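# Discard plates F10 and F07 from hotel H1 into WASTE

## Task

Take plates F10 and F07 out of plate hotel H1 and get both into the waste bin WASTE. WASTE has to finish standing upright. Every other plate in H1 must finish seated home in the slot it began in. Anything that stays in place only because the robot is holding it does not count. At the end the gripper must be open and moved away.

## Robot and tools

Robot: one four-axis SCARA-style plate mover. Its joints are a vertical lift (0.000 to 0.550 m), shoulder (-2.000 to 2.000 rad), elbow (-2.800 to 2.800 rad) and wrist yaw (-12.566 to 12.566 rad), plus a two-finger parallel gripper that always stays level and cannot tilt. The controlled point, end_effector_position, sits midway between the two rubber pads, 2 to 3 cm behind the fingertips. Keep the elbow reading at least 0.4 rad away from 0; near 0 the arm can fold and fault.

Frames: the scene frame has its origin on the table top under the arm base, +z up, and +y to the left when facing along +x. The gripper frame has the fingers pointing along its +x; they close and open along its y. Result poses are in the scene frame; motion offsets are in the gripper frame.

Stations: H1 is a six-slot plate hotel, slot 1 lowest. Each plate carries its ID on a front label. A plate counts as home when it lies flat on its shelf's two prongs, short edge facing front, behind both front pins and inside the side pins. Nest RG, in front of H1, is a place to set a plate down temporarily. WASTE is loose on the table: a plate may be brought to its rim and released to drop in, but cannot be taken back out. Never push or knock anything off the table. Occasionally a held part gets a brief tug, or a loose item gets nudged.

The motion row: five numbers, each in [-1, 1], ordered dx, dy, dz, rz, opening. dx, dy, dz, rz are an offset (not a pose) in the gripper's own axes. A value of 1.0 equals 0.6 m for translation or 180 degrees for rz; rz rotates about the gripper z axis, turning +x toward +y. opening is absolute: +1 is fully open (0.140 m), -1 is closed, where a 0.066 m gap still remains. Going from fully open to closed takes at least about 0.6 s.

execute_actions(actions): actions is a list of actions; each action is a table of 0 to 15 rows; each row is one 1/30 s control step. If a table has fewer than 15 rows, its last row repeats to fill 15 steps. Each row's offset counts from the gripper's measured pose at the beginning of that action, not from the row before; for a call's first action, that is the last pose reported in the scene. An empty list just returns the current state and images.

move(target, speed, blocking): target is one row of five numbers as above, offset from the pose in the latest result that showed one. The gripper follows a straight path lasting 0.5 to 10 s (longer paths are cut at 10 s, short of target), turning the shorter way. speed is the path's top speed in m/s, 0.002 to 0.5, default 0.25; turning is capped at twice that figure in rad/s. The opening is applied when the move begins. The path ignores obstacles, so faster contact hits harder and a target set deeper past contact presses harder. The gripper may lag, wander off the path, or exceed speed near full arm extension. With blocking=false you get a result after 0.5 s while motion continues; until a result shows the move ended, further rows and moves are refused, so use wait or stop. The result adds a move: line with the outcome (done = settled near target; others include off_target, moving, held, fault), the limits that acted (paced = sent pose was clipped; held = a check blocked some steps, after which the arm may surge faster than speed), and the remaining distance to target.

wait(seconds): 0 to 10; lets the scene run with the last command held; returns early if a running move finishes. stop(): brakes a running move to rest, needing more room when fast; fingers keep moving. zoom_image(camera, region): camera is cam_high or cam_wrist; region is [x0, y0, x1, y1] in pixels from the top-left, at most 504 by 504. finished_scene(scene): ends the given scene irreversibly after the last command is held, and reports success; the goal must already be met and stable.

Control details: each step, the commanded pose is clipped to within 70 mm and 16 degrees of the measured pose, then reached by damped inverse kinematics; after an action the arm stops at the last clipped pose, so large motions need several actions. Hand target in a result is the pose currently being driven toward. Because offsets start from measured poses, repeating a small offset into something rigid does not push further, but into something yielding it does. Joints share speed and acceleration limits and reverse together.

Result lines: the state gives end_effector_position (m) and end_effector_quat_wxyz in the scene frame; printed position can be off, more so at long reach. Joint positions lists lift, shoulder, elbow, wrist yaw, then the pad gap in metres. grip_measured is the measured finger opening on the command scale; readings may carry a constant offset of about 1 mm. To hold something, command an opening below grip_measured, roughly 0.04 below for a firm grip, less for a gentler one. Pads push up to about 18 N each; a fast close can squeeze harder. A pose unreachable line means the clearance check altered or blocked the command.

Faults: if contact torque reaches a joint's load limit (lift 54.6 N, shoulder 8.19 N m, elbow 4.09 N m, wrist yaw 1.36 N m; held weight counts) the arm halts for 10 s and drops the rest of the call. Holding loads heats motors; a MOTOR HOT line appears from 85 °C and at 100 °C an OVER-TEMPERATURE FAULT brakes the arm until cooled. Avoid drops, slips, slams, hard impacts and heavy pushing.

Cameras: each result has images from cam_high (672x504, fixed) and cam_wrist (504x504, fisheye on the hand), with calibration data given for both.

Each tool is called after "Call:" as name(argument=value, ...), one argument or row to a line, values as JSON.

## Session

Call:
execute_actions(
  actions=[],
)

Scene clock: 0.00 s.
end_effector_position=(+0.6640, +0.0430, +0.2554) grip_measured=+1.00 end_effector_quat_wxyz=(+0.999, +0.000, +0.000, +0.051)
Joint positions: [ 0.25   0.831  1.475 -2.203  0.14 ]
Motor temperatures (°C, as the motors report them): [35 25 25 26]
Hand target: +0.664, +0.043, +0.255; +0.999, +0.000, +0.000, +0.051
camera_calibration (this result's frames):
cam_wrist: T_world_to_cam=[[0.103071, -0.994672, 0.00187546, -0.0167396], [-0.59334, -0.0629969, -0.802483, 0.589379], [0.798325, 0.0815999, -0.596672, -0.285489], [0, 0, 0, 1]] pos_world=[0.579341, 0.0437745, 0.302654]

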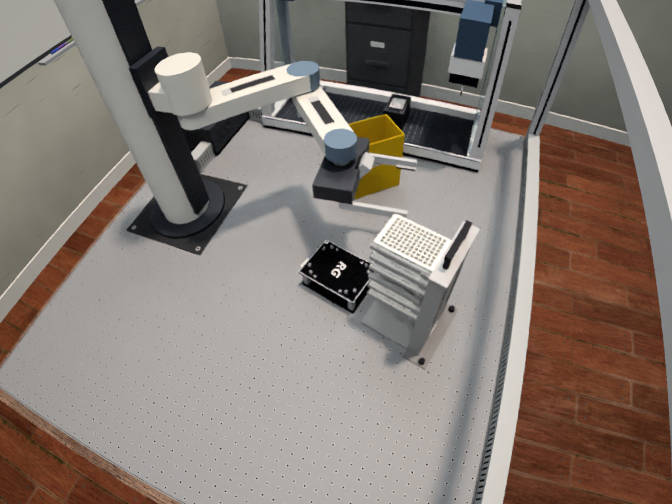

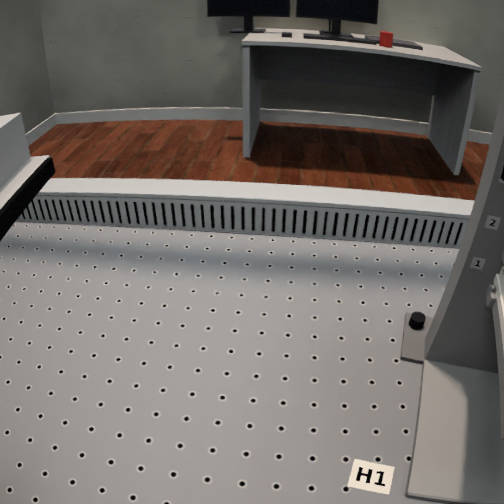

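Call:
move(
  target=[-0.233,0,0.05,0,0.3],
)

Call:
move(
  target=[0,-0.173,0,-0.121,0.3],
)

Scene clock: 10.07 s.
end_effector_position=(+0.5249, +0.0287, +0.2854) grip_measured=+0.30 end_effector_quat_wxyz=(+0.999, +0.000, +0.000, +0.051)
Joint positions: [ 0.28   1.053  0.823 -1.774  0.114]
Motor temperatures (°C, as the motors report them): [35 25 25 26]
Hand target: +0.525, +0.029, +0.285; +0.999, +0.000, +0.000, +0.051
Off the commanded pose: 0.000 m, 0 deg.
move: done
camera_calibration (this result's frames):
cam_wrist: T_world_to_cam=[[0.10268, -0.994713, 0.00187546, -0.0164775], [-0.593365, -0.0627636, -0.802483, 0.530037], [0.798357, 0.0812861, -0.596672, -0.155324], [0, 0, 0, 1]] pos_world=[0.440202, 0.0295023, 0.332699]

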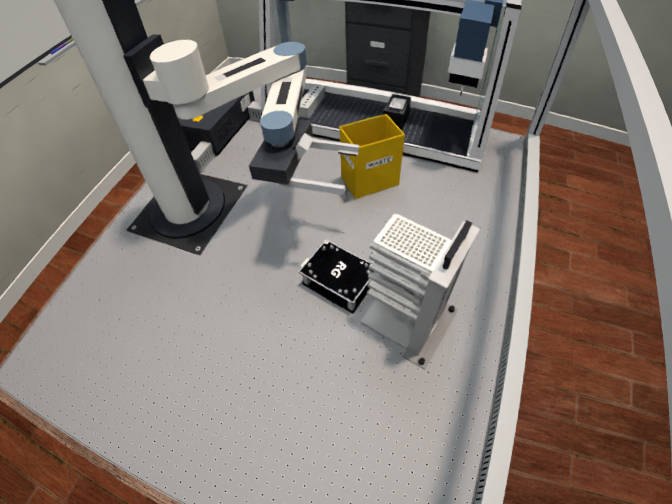

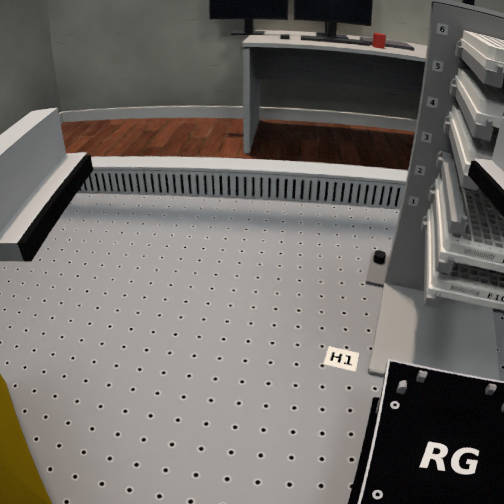

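Scene clock: 11.17 s.
end_effector_position=(+0.5354, -0.0747, +0.2854) grip_measured=+0.30 end_effector_quat_wxyz=(+0.990, +0.000, +0.000, -0.139)
Joint positions: [ 0.28   0.804  0.899 -1.982  0.114]
Motor temperatures (°C, as the motors report them): [35 25 25 26]
Hand target: +0.535, -0.075, +0.285; +0.990, +0.000, +0.000, -0.139
Off the commanded pose: 0.000 m, 0 deg.
move: done
camera_calibration (this result's frames):
cam_wrist: T_world_to_cam=[[-0.273988, -0.961731, 0.00187546, 0.0838023], [-0.574253, 0.162034, -0.802483, 0.536344], [0.771469, -0.220948, -0.596672, -0.163492], [0, 0, 0, 1]] pos_world=[0.457087, -0.0424341, 0.332699]

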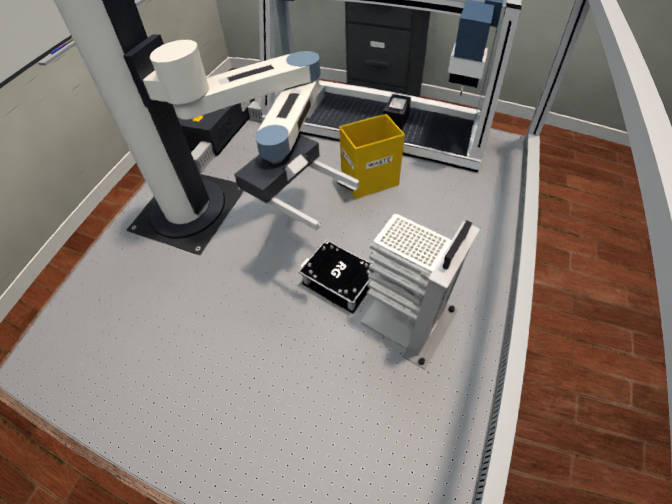

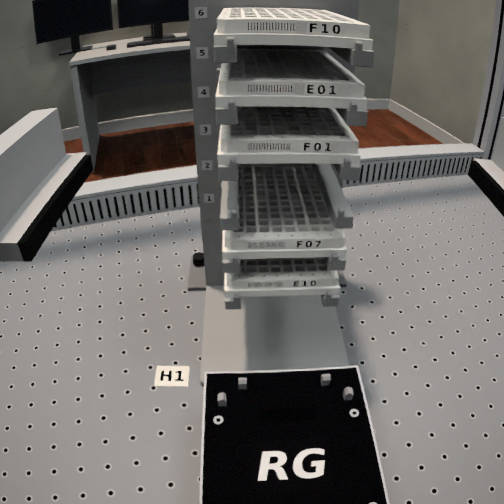

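Call:
move(
  target=[0.16,-0.019,0.033,0,0.3],
)

Scene clock: 17.17 s.
end_effector_position=(+0.6246, -0.1120, +0.3053) grip_measured=+0.30 end_effector_quat_wxyz=(+0.990, +0.000, +0.000, -0.139)
Joint positions: [ 0.3    0.576  1.335 -2.19   0.114]
Motor temperatures (°C, as the motors report them): [35 25 25 26]
Hand target: +0.625, -0.112, +0.305; +0.990, +0.000, +0.000, -0.139
Off the commanded pose: 0.000 m, 0 deg.
move: done
camera_calibration (this result's frames):
cam_wrist: T_world_to_cam=[[-0.273638, -0.961831, 0.00187546, 0.0720663], [-0.574312, 0.161825, -0.802483, 0.609577], [0.771549, -0.220667, -0.596672, -0.228763], [0, 0, 0, 1]] pos_world=[0.546309, -0.0798099, 0.352543]

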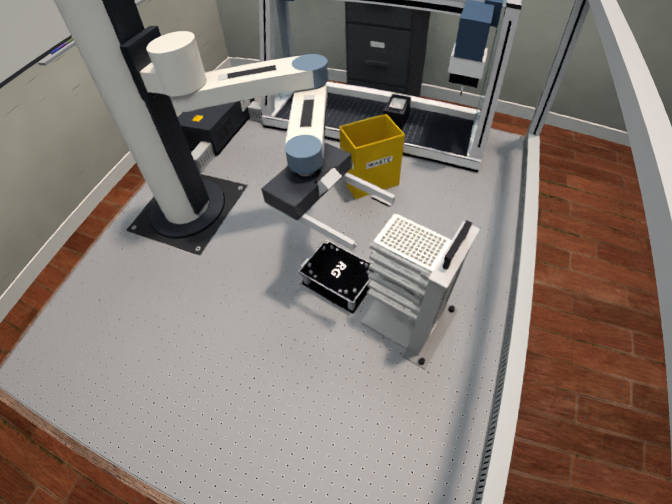

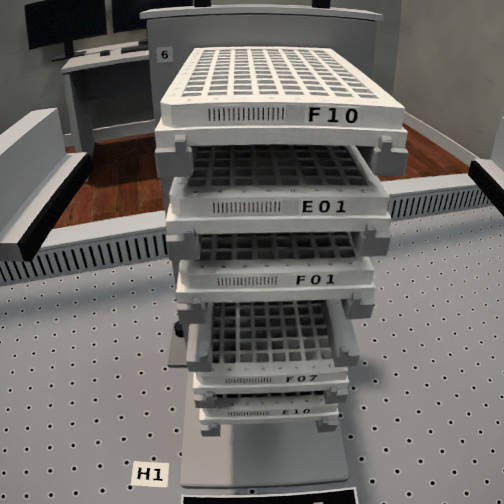

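Call:
move(
  target=[0.15,0,0.004,0,0.3],
  speed=0.1,
)

Call:
move(
  target=[0,0,0,0,-0.35],
)

Scene clock: 26.10 s.
end_effector_position=(+0.7112, -0.1368, +0.3077) grip_measured=+0.30 end_effector_quat_wxyz=(+0.990, +0.000, +0.000, -0.139)
Joint positions: [ 0.303  0.355  1.834 -2.467  0.114]
Motor temperatures (°C, as the motors report them): [35 25 25 26]
Hand target: +0.711, -0.137, +0.308; +0.990, +0.000, +0.000, -0.139
Off the commanded pose: 0.000 m, 0 deg.
move: done
camera_calibration (this result's frames):
cam_wrist: T_world_to_cam=[[-0.273443, -0.961886, 0.00187546, 0.0718038], [-0.574345, 0.161709, -0.802483, 0.665195], [0.771594, -0.22051, -0.596672, -0.299602], [0, 0, 0, 1]] pos_world=[0.632857, -0.104566, 0.354909]

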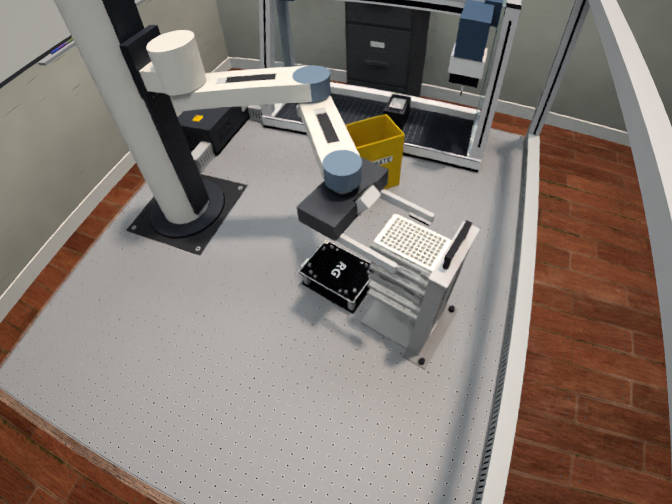

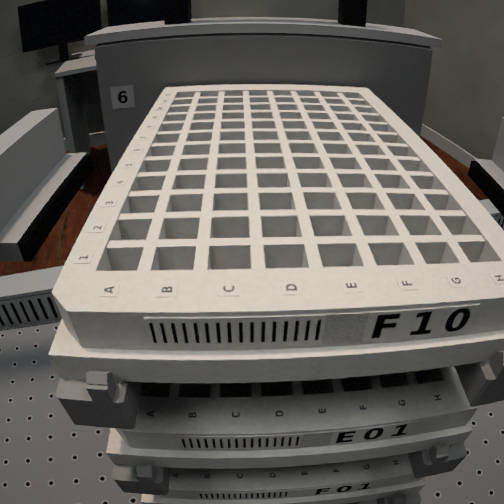

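Scene clock: 26.60 s.
end_effector_position=(+0.7112, -0.1368, +0.3077) grip_measured=-0.35 end_effector_quat_wxyz=(+0.990, +0.000, +0.000, -0.139)
Joint positions: [ 0.303  0.355  1.834 -2.467  0.09 ]
Motor temperatures (°C, as the motors report them): [35 25 25 26]
Hand target: +0.711, -0.137, +0.308; +0.990, +0.000, +0.000, -0.139
Off the commanded pose: 0.000 m, 0 deg.
move: done
camera_calibration (this result's frames):
cam_wrist: T_world_to_cam=[[-0.273449, -0.961885, 0.00187546, 0.0718072], [-0.574344, 0.161713, -0.802483, 0.665195], [0.771592, -0.220516, -0.596672, -0.299602], [0, 0, 0, 1]] pos_world=[0.632857, -0.104567, 0.354909]

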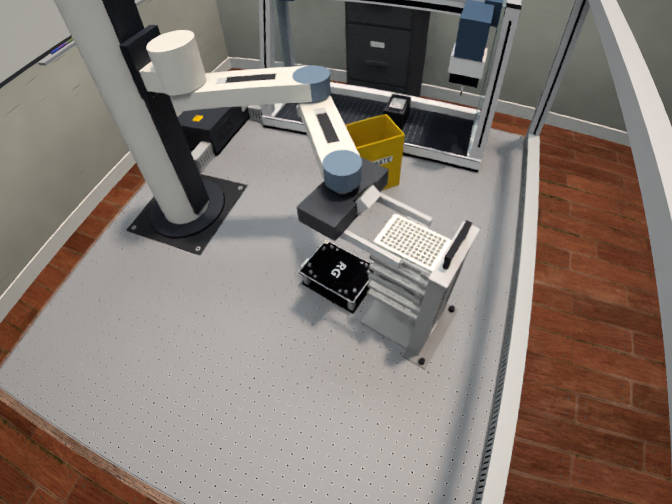

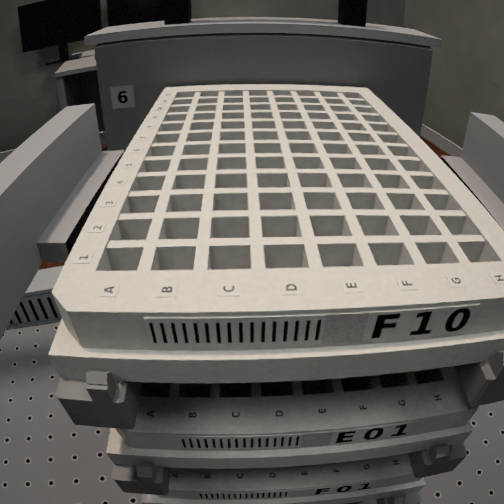

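Call:
move(
  target=[0,0.001,-0.001,0.006,-0.42],
)

Call:
move(
  target=[0,0,0,0,-0.6],
)

Call:
move(
  target=[0,0,0.014,0,-0.6],
  speed=0.03,
)

Scene clock: 32.87 s.
end_effector_position=(+0.7114, -0.1362, +0.3071) grip_measured=-0.42 end_effector_quat_wxyz=(+0.992, +0.000, +0.000, -0.129)
Joint positions: [ 0.302  0.35   1.834 -2.443  0.087]
Motor temperatures (°C, as the motors report them): [35 25 25 26]
Hand target: +0.711, -0.136, +0.307; +0.992, +0.000, +0.000, -0.129
Off the commanded pose: 0.000 m, 0 deg.
move: done
camera_calibration (this result's frames):
cam_wrist: T_world_to_cam=[[-0.255592, -0.966783, 0.00187546, 0.0590431], [-0.577239, 0.15105, -0.802483, 0.665367], [0.775543, -0.206191, -0.596672, -0.300804], [0, 0, 0, 1]] pos_world=[0.632454, -0.105445, 0.354353]

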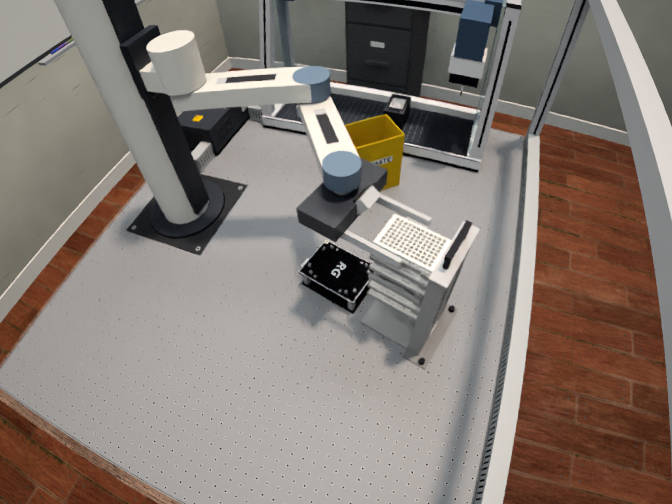

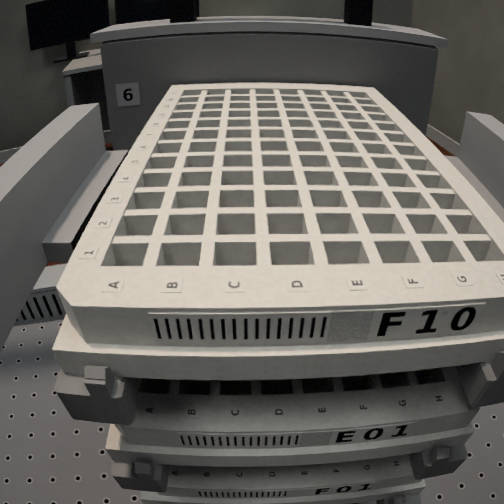

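Scene clock: 33.37 s.
end_effector_position=(+0.7114, -0.1362, +0.3071) grip_measured=-0.48 end_effector_quat_wxyz=(+0.992, +0.000, +0.000, -0.129)
Joint positions: [ 0.302  0.35   1.834 -2.443  0.085]
Motor temperatures (°C, as the motors report them): [35 25 25 26]
Hand target: +0.711, -0.136, +0.307; +0.992, +0.000, +0.000, -0.129
Off the commanded pose: 0.000 m, 0 deg.
move: done
camera_calibration (this result's frames):
cam_wrist: T_world_to_cam=[[-0.255505, -0.966806, 0.00187546, 0.0589944], [-0.577253, 0.150998, -0.802483, 0.66537], [0.775562, -0.206121, -0.596672, -0.300808], [0, 0, 0, 1]] pos_world=[0.632455, -0.105437, 0.354353]

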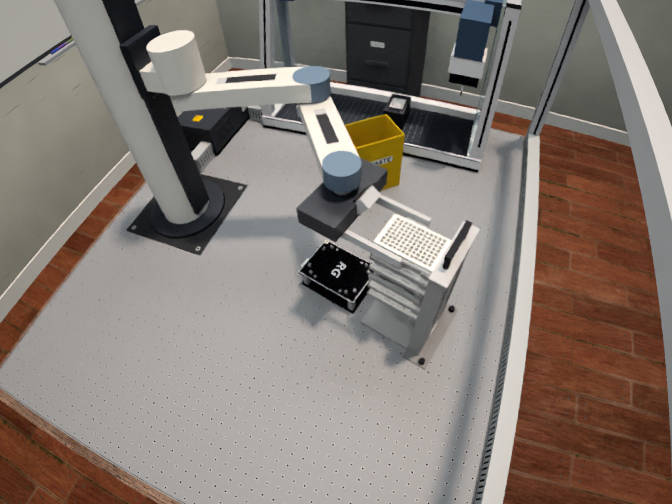

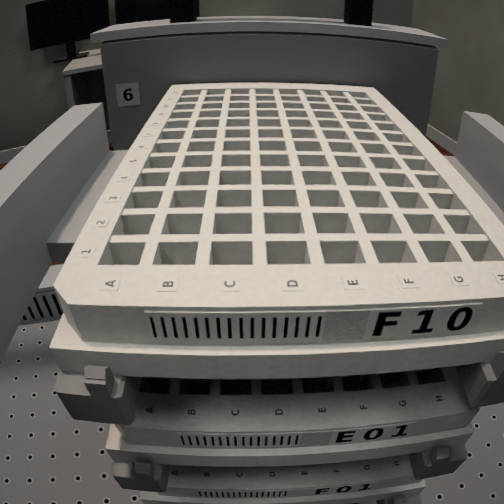

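Scene clock: 34.07 s.
end_effector_position=(+0.7114, -0.1362, +0.3155) grip_measured=-0.48 end_effector_quat_wxyz=(+0.992, +0.000, +0.000, -0.129)
Joint positions: [ 0.311  0.35   1.834 -2.443  0.085]
Motor temperatures (°C, as the motors report them): [35 25 25 26]
Hand target: +0.711, -0.136, +0.315; +0.992, +0.000, +0.000, -0.129
Off the commanded pose: 0.000 m, 0 deg.
move: done
camera_calibration (this result's frames):
cam_wrist: T_world_to_cam=[[-0.255505, -0.966806, 0.00187546, 0.0589787], [-0.577253, 0.150999, -0.802483, 0.672135], [0.775562, -0.206121, -0.596672, -0.295778], [0, 0, 0, 1]] pos_world=[0.632455, -0.105437, 0.362784]

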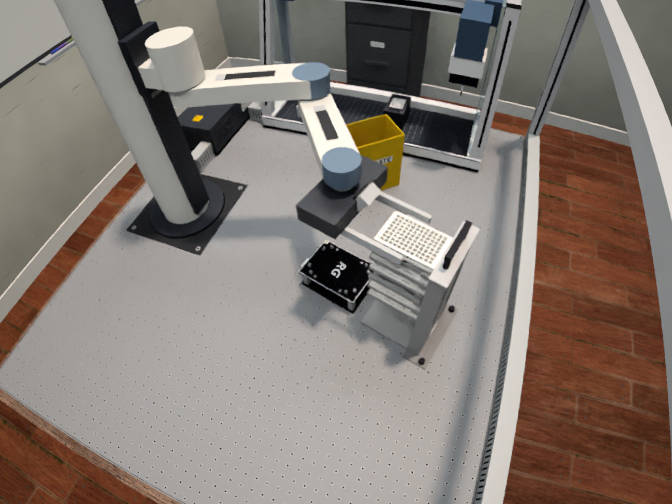

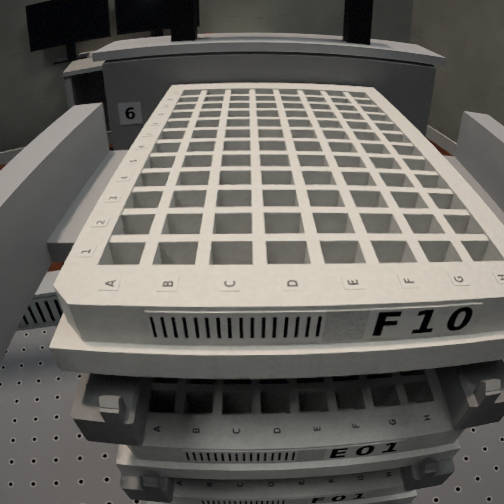

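Call:
move(
  target=[-0.267,0,0,0,-0.54],
  speed=0.15,
)

Call:
move(
  target=[-0.222,0.577,-0.13,0.316,-0.54],
)

Scene clock: 46.20 s.
end_effector_position=(+0.5565, -0.0951, +0.3155) grip_measured=-0.48 end_effector_quat_wxyz=(+0.992, +0.000, +0.000, -0.130)
Joint positions: [ 0.311  0.693  1.006 -1.959  0.085]
Motor temperatures (°C, as the motors report them): [35 25 25 26]
Hand target: +0.557, -0.095, +0.316; +0.992, +0.000, +0.000, -0.129
Off the commanded pose: 0.000 m, 0 deg.
move: done
camera_calibration (this result's frames):
cam_wrist: T_world_to_cam=[[-0.255906, -0.9667, 0.00187546, 0.0593301], [-0.57719, 0.151238, -0.802483, 0.57647], [0.775476, -0.206443, -0.596672, -0.167146], [0, 0, 0, 1]] pos_world=[0.477534, -0.0643358, 0.362764]

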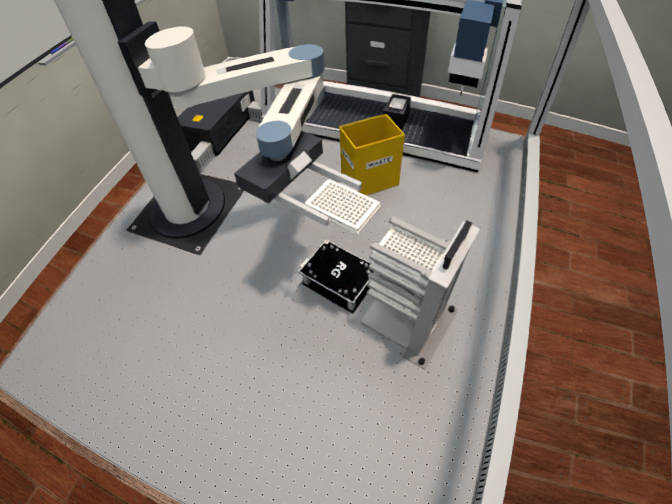

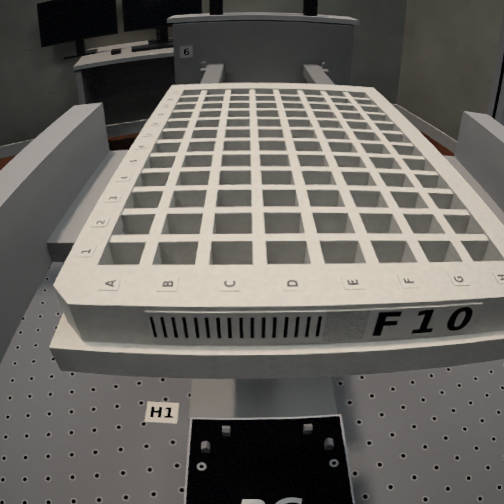

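Scene clock: 48.50 s.
end_effector_position=(+0.5166, +0.2738, +0.2375) grip_measured=-0.48 end_effector_quat_wxyz=(+0.933, +0.000, +0.000, +0.359)
Joint positions: [ 0.232  1.503  1.212 -1.981  0.085]
Motor temperatures (°C, as the motors report them): [35 25 25 26]
Hand target: +0.517, +0.274, +0.238; +0.934, +0.000, +0.000, +0.358
Off the commanded pose: 0.000 m, 0 deg.
move: done
camera_calibration (this result's frames):
cam_wrist: T_world_to_cam=[[0.670372, -0.742023, 0.00187546, -0.134125], [-0.441737, -0.401111, -0.802483, 0.516278], [0.596213, 0.537134, -0.596672, -0.217623], [0, 0, 0, 1]] pos_world=[0.447722, 0.224454, 0.284706]

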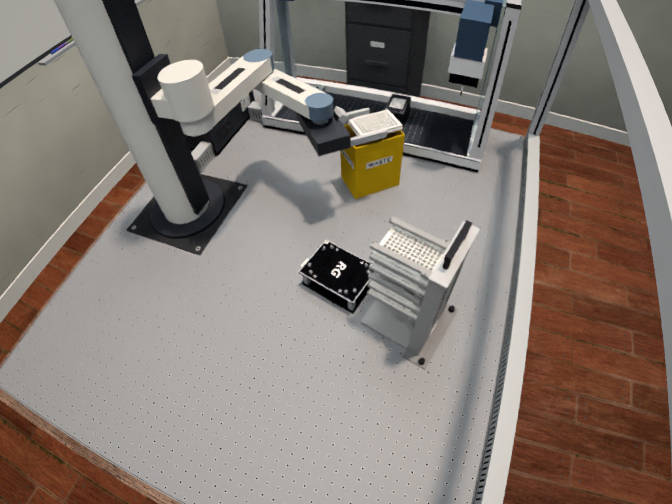

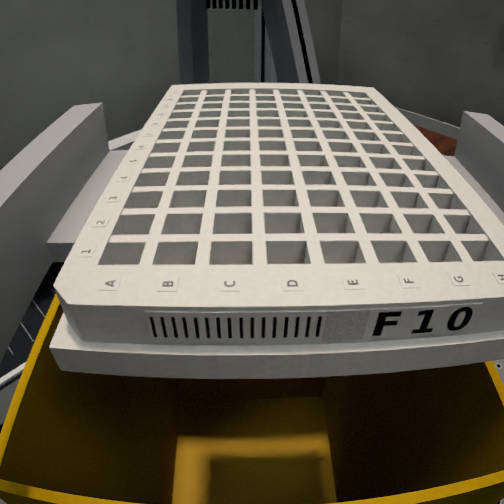

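Call:
move(
  target=[0,0.014,-0.021,0,-0.54],
  speed=0.05,
)

Scene clock: 54.37 s.
end_effector_position=(+0.5109, +0.2801, +0.2248) grip_measured=-0.48 end_effector_quat_wxyz=(+0.933, +0.000, +0.000, +0.359)
Joint positions: [ 0.22   1.532  1.21  -2.007  0.085]
Motor temperatures (°C, as the motors report them): [35 25 25 26]
Hand target: +0.511, +0.280, +0.225; +0.933, +0.000, +0.000, +0.359
Off the commanded pose: 0.000 m, 0 deg.
move: done
camera_calibration (this result's frames):
cam_wrist: T_world_to_cam=[[0.67081, -0.741627, 0.00187546, -0.125923], [-0.4415, -0.401371, -0.802483, 0.50612], [0.595896, 0.537485, -0.596672, -0.22515], [0, 0, 0, 1]] pos_world=[0.442088, 0.230769, 0.272048]

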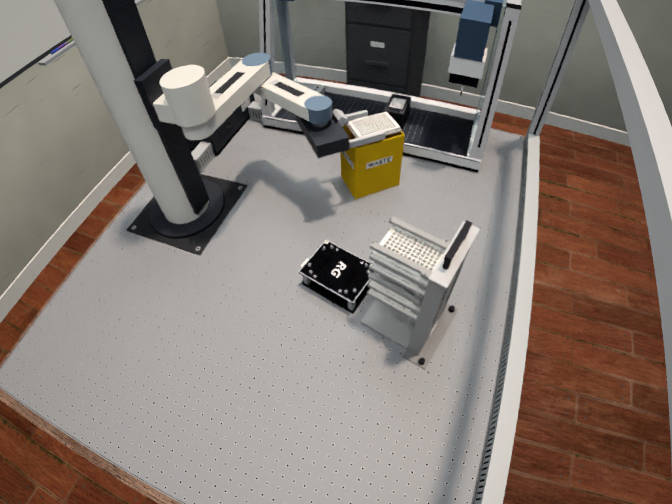

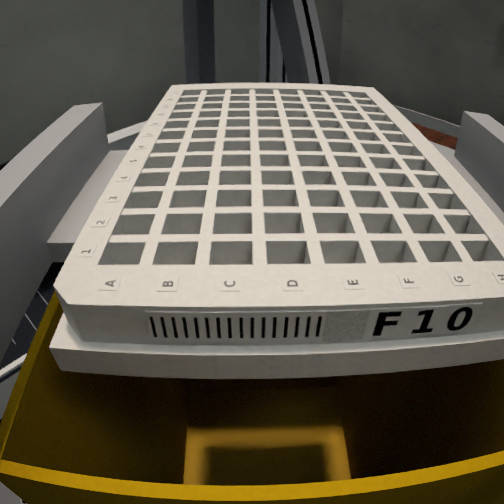

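Call:
move(
  target=[-0.007,0,-0.003,0,-0.54],
  speed=0.05,
)

Call:
zoom_image(
  camera="cam_high",
  region=[300,80,440,200],
)

Scene clock: 61.60 s.
end_effector_position=(+0.5079, +0.2773, +0.2230) grip_measured=-0.48 end_effector_quat_wxyz=(+0.933, +0.000, +0.000, +0.359)
Joint positions: [ 0.218  1.538  1.19  -1.995  0.085]
Motor temperatures (°C, as the motors report them): [35 25 25 26]
Hand target: +0.508, +0.277, +0.223; +0.933, +0.000, +0.000, +0.359
Off the commanded pose: 0.000 m, 0 deg.
move: done
camera_calibration (this result's frames):
cam_wrist: T_world_to_cam=[[0.670574, -0.74184, 0.00187546, -0.125811], [-0.441628, -0.401231, -0.802483, 0.502231], [0.596066, 0.537296, -0.596672, -0.222903], [0, 0, 0, 1]] pos_world=[0.43903, 0.227944, 0.270268]

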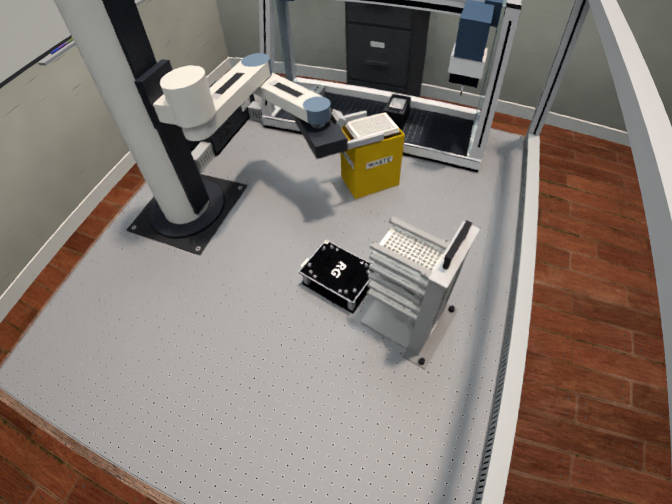

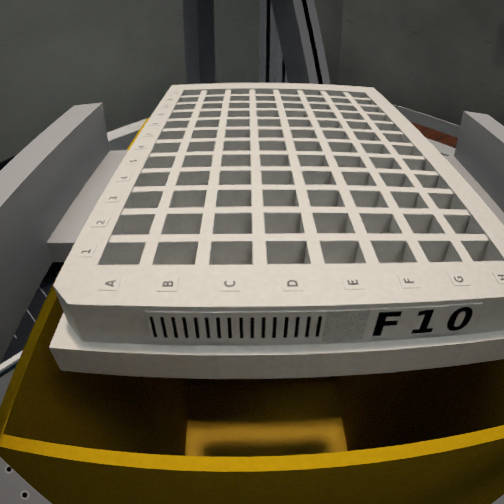

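Region (300, 80, 440, 200) of cam_high's 672x504 image, scaled by 3.600, with more detail than that image has; it fills the top 432 rows of this view, and the rest is white.

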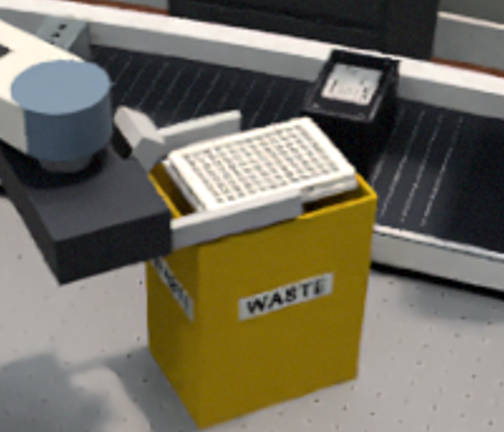

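Call:
move(
  target=[0,0,0,0.008,-0.54],
)

Call:
move(
  target=[0,0,0,0,0.3],
)

Scene clock: 66.10 s.
end_effector_position=(+0.5079, +0.2772, +0.2230) grip_measured=-0.48 end_effector_quat_wxyz=(+0.929, +0.000, +0.000, +0.370)
Joint positions: [ 0.218  1.526  1.191 -1.959  0.085]
Motor temperatures (°C, as the motors report them): [35 25 25 26]
Hand target: +0.508, +0.277, +0.223; +0.929, +0.000, +0.000, +0.370
Off the commanded pose: 0.000 m, 0 deg.
move: done
camera_calibration (this result's frames):
cam_wrist: T_world_to_cam=[[0.688692, -0.725052, 0.00187546, -0.139709], [-0.431583, -0.412016, -0.802483, 0.500093], [0.582614, 0.551854, -0.596672, -0.220071], [0, 0, 0, 1]] pos_world=[0.440265, 0.226197, 0.270268]

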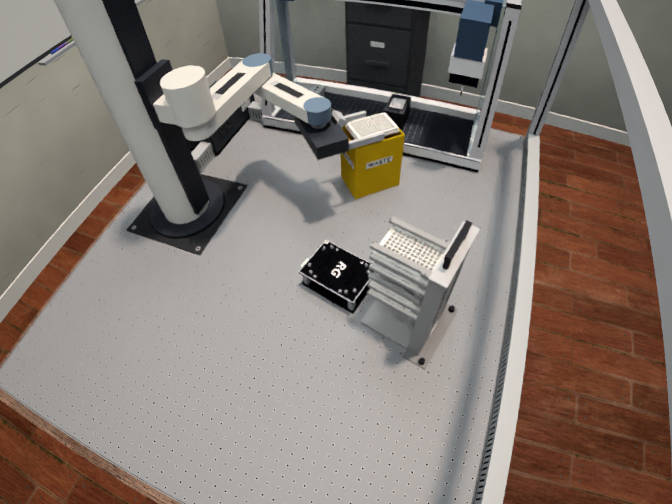

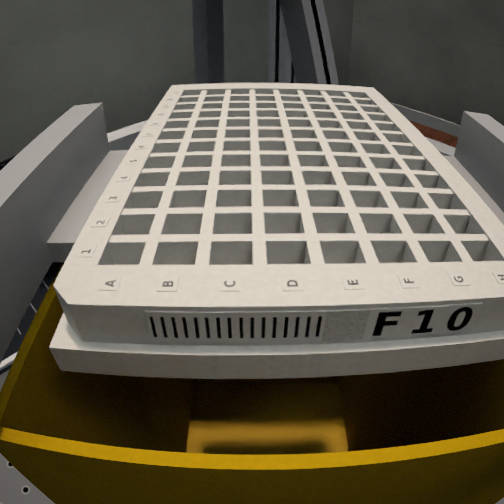

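Scene clock: 66.60 s.
end_effector_position=(+0.5079, +0.2772, +0.2230) grip_measured=+0.30 end_effector_quat_wxyz=(+0.929, +0.000, +0.000, +0.370)
Joint positions: [ 0.218  1.526  1.191 -1.959  0.114]
Motor temperatures (°C, as the motors report them): [35 25 25 26]
Hand target: +0.508, +0.277, +0.223; +0.929, +0.000, +0.000, +0.370
Off the commanded pose: 0.000 m, 0 deg.
move: done
camera_calibration (this result's frames):
cam_wrist: T_world_to_cam=[[0.688696, -0.725048, 0.00187546, -0.13971], [-0.431581, -0.412018, -0.802483, 0.500092], [0.582611, 0.551857, -0.596672, -0.22007], [0, 0, 0, 1]] pos_world=[0.440264, 0.226198, 0.270268]

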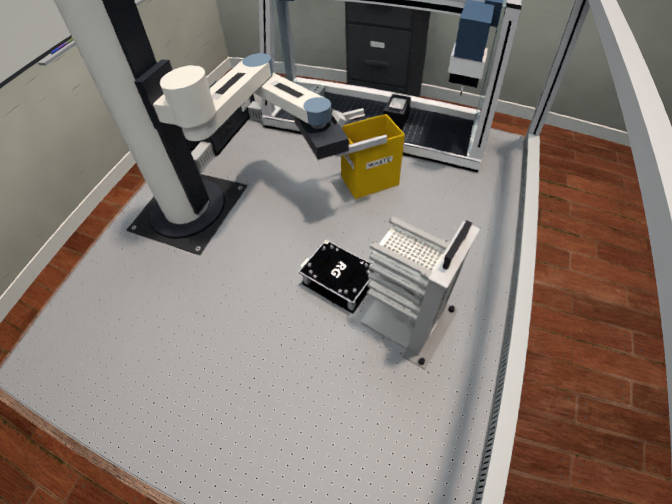

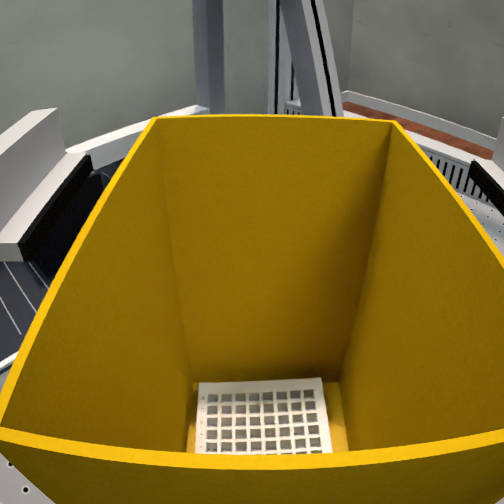

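Call:
move(
  target=[-0.368,-0.506,0.02,-0.324,0.3],
)

Call:
move(
  target=[0.1,0,-0.1165,0,0.3],
)

Call:
move(
  target=[0.167,0,0,0,0.3],
  speed=0.1,
)

Call:
move(
  target=[0,0,0,0,-0.35],
)

Scene clock: 75.87 s.
end_effector_position=(+0.5564, -0.0950, +0.2350) grip_measured=+0.30 end_effector_quat_wxyz=(+0.992, +0.000, +0.000, -0.129)
Joint positions: [ 0.23   0.693  1.006 -1.959  0.114]
Motor temperatures (°C, as the motors report them): [35 25 25 26]
Hand target: +0.556, -0.095, +0.235; +0.992, +0.000, +0.000, -0.129
Off the commanded pose: 0.000 m, 0 deg.
move: done
camera_calibration (this result's frames):
cam_wrist: T_world_to_cam=[[-0.255557, -0.966792, 0.00187546, 0.0593706], [-0.577245, 0.15103, -0.802483, 0.511838], [0.775551, -0.206163, -0.596672, -0.215178], [0, 0, 0, 1]] pos_world=[0.47751, -0.0642654, 0.282239]

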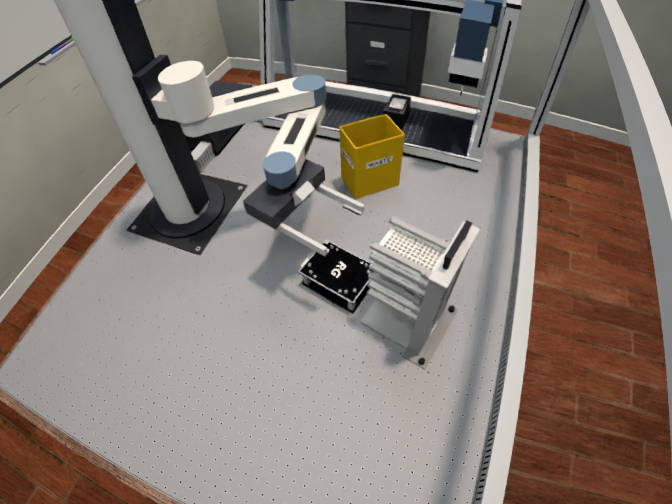

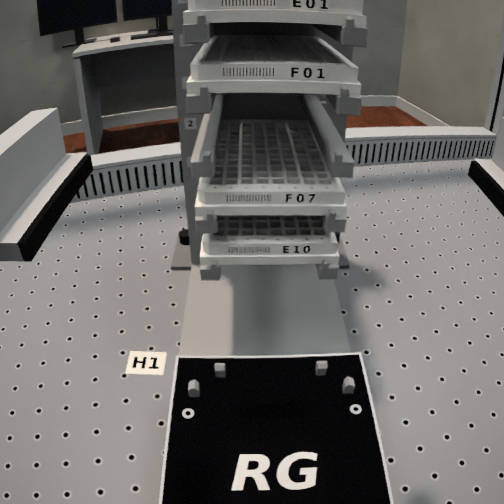

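Scene clock: 76.63 s.
end_effector_position=(+0.6145, -0.1104, +0.1650) grip_measured=+0.30 end_effector_quat_wxyz=(+0.992, +0.000, +0.000, -0.129)
Joint positions: [ 0.16   0.586  1.285 -2.13   0.114]
Motor temperatures (°C, as the motors report them): [35 25 25 26]
Hand target: +0.614, -0.110, +0.165; +0.992, +0.000, +0.000, -0.129
Off the commanded pose: 0.000 m, 0 deg.
move: done
camera_calibration (this result's frames):
cam_wrist: T_world_to_cam=[[-0.255134, -0.966904, 0.00187546, 0.0592222], [-0.577311, 0.150777, -0.802483, 0.491556], [0.775641, -0.205823, -0.596672, -0.305125], [0, 0, 0, 1]] pos_world=[0.535557, -0.0796549, 0.212295]

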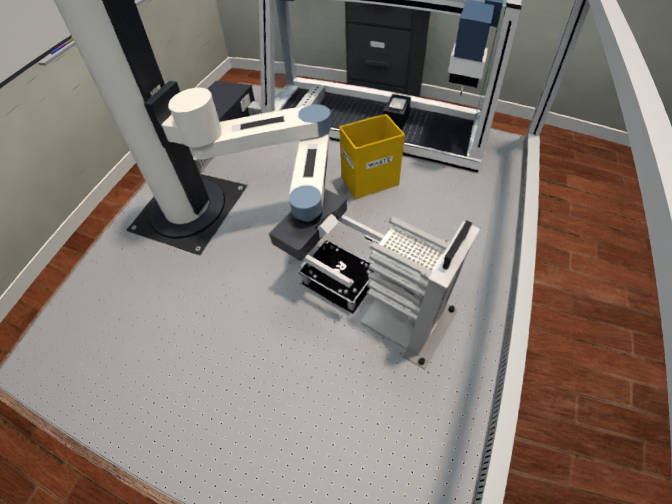

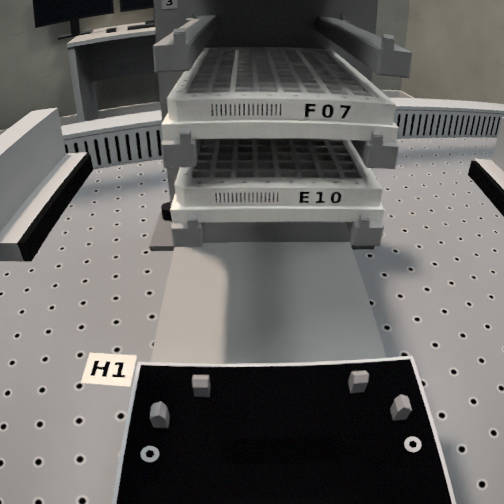

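Scene clock: 77.93 s.
end_effector_position=(+0.7114, -0.1360, +0.1650) grip_measured=+0.30 end_effector_quat_wxyz=(+0.992, +0.000, +0.000, -0.129)
Joint positions: [ 0.16   0.35   1.833 -2.442  0.114]
Motor temperatures (°C, as the motors report them): [35 25 25 26]
Hand target: +0.711, -0.136, +0.165; +0.992, +0.000, +0.000, -0.129
Off the commanded pose: 0.000 m, 0 deg.
move: done
camera_calibration (this result's frames):
cam_wrist: T_world_to_cam=[[-0.254911, -0.966963, 0.00187546, 0.0589457], [-0.577346, 0.150644, -0.802483, 0.551366], [0.775688, -0.205644, -0.596672, -0.385559], [0, 0, 0, 1]] pos_world=[0.632428, -0.105349, 0.212298]

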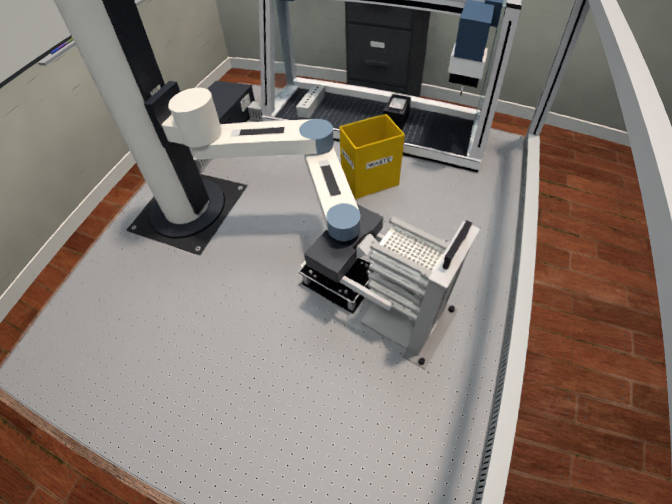

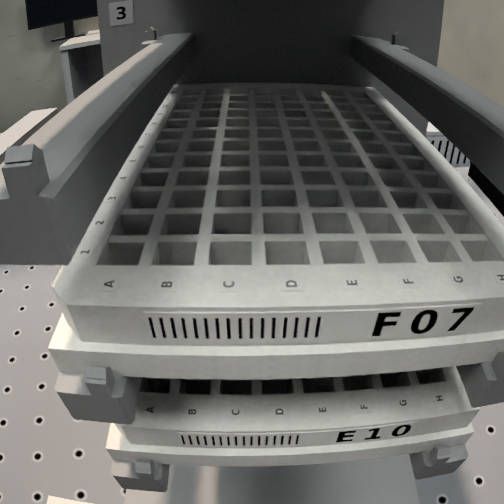

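Scene clock: 78.43 s.
end_effector_position=(+0.7114, -0.1360, +0.1650) grip_measured=-0.35 end_effector_quat_wxyz=(+0.992, +0.000, +0.000, -0.129)
Joint positions: [ 0.16   0.35   1.833 -2.442  0.09 ]
Motor temperatures (°C, as the motors report them): [35 25 25 26]
Hand target: +0.711, -0.136, +0.165; +0.992, +0.000, +0.000, -0.129
Off the commanded pose: 0.000 m, 0 deg.
move: done
camera_calibration (this result's frames):
cam_wrist: T_world_to_cam=[[-0.254916, -0.966961, 0.00187546, 0.0589489], [-0.577345, 0.150647, -0.802483, 0.551365], [0.775687, -0.205649, -0.596672, -0.385559], [0, 0, 0, 1]] pos_world=[0.632428, -0.10535, 0.212298]

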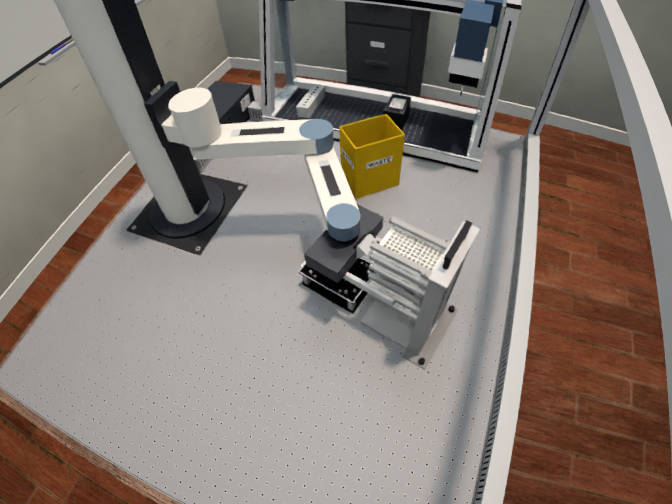

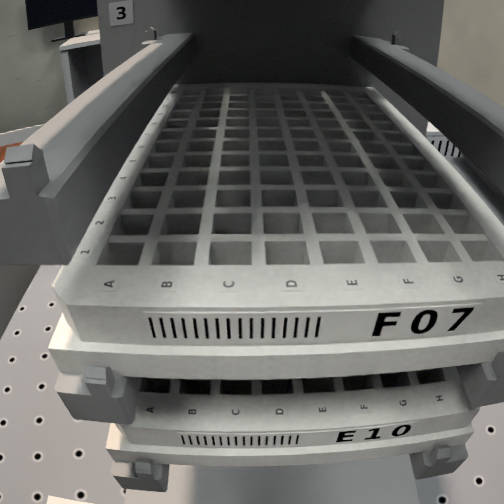

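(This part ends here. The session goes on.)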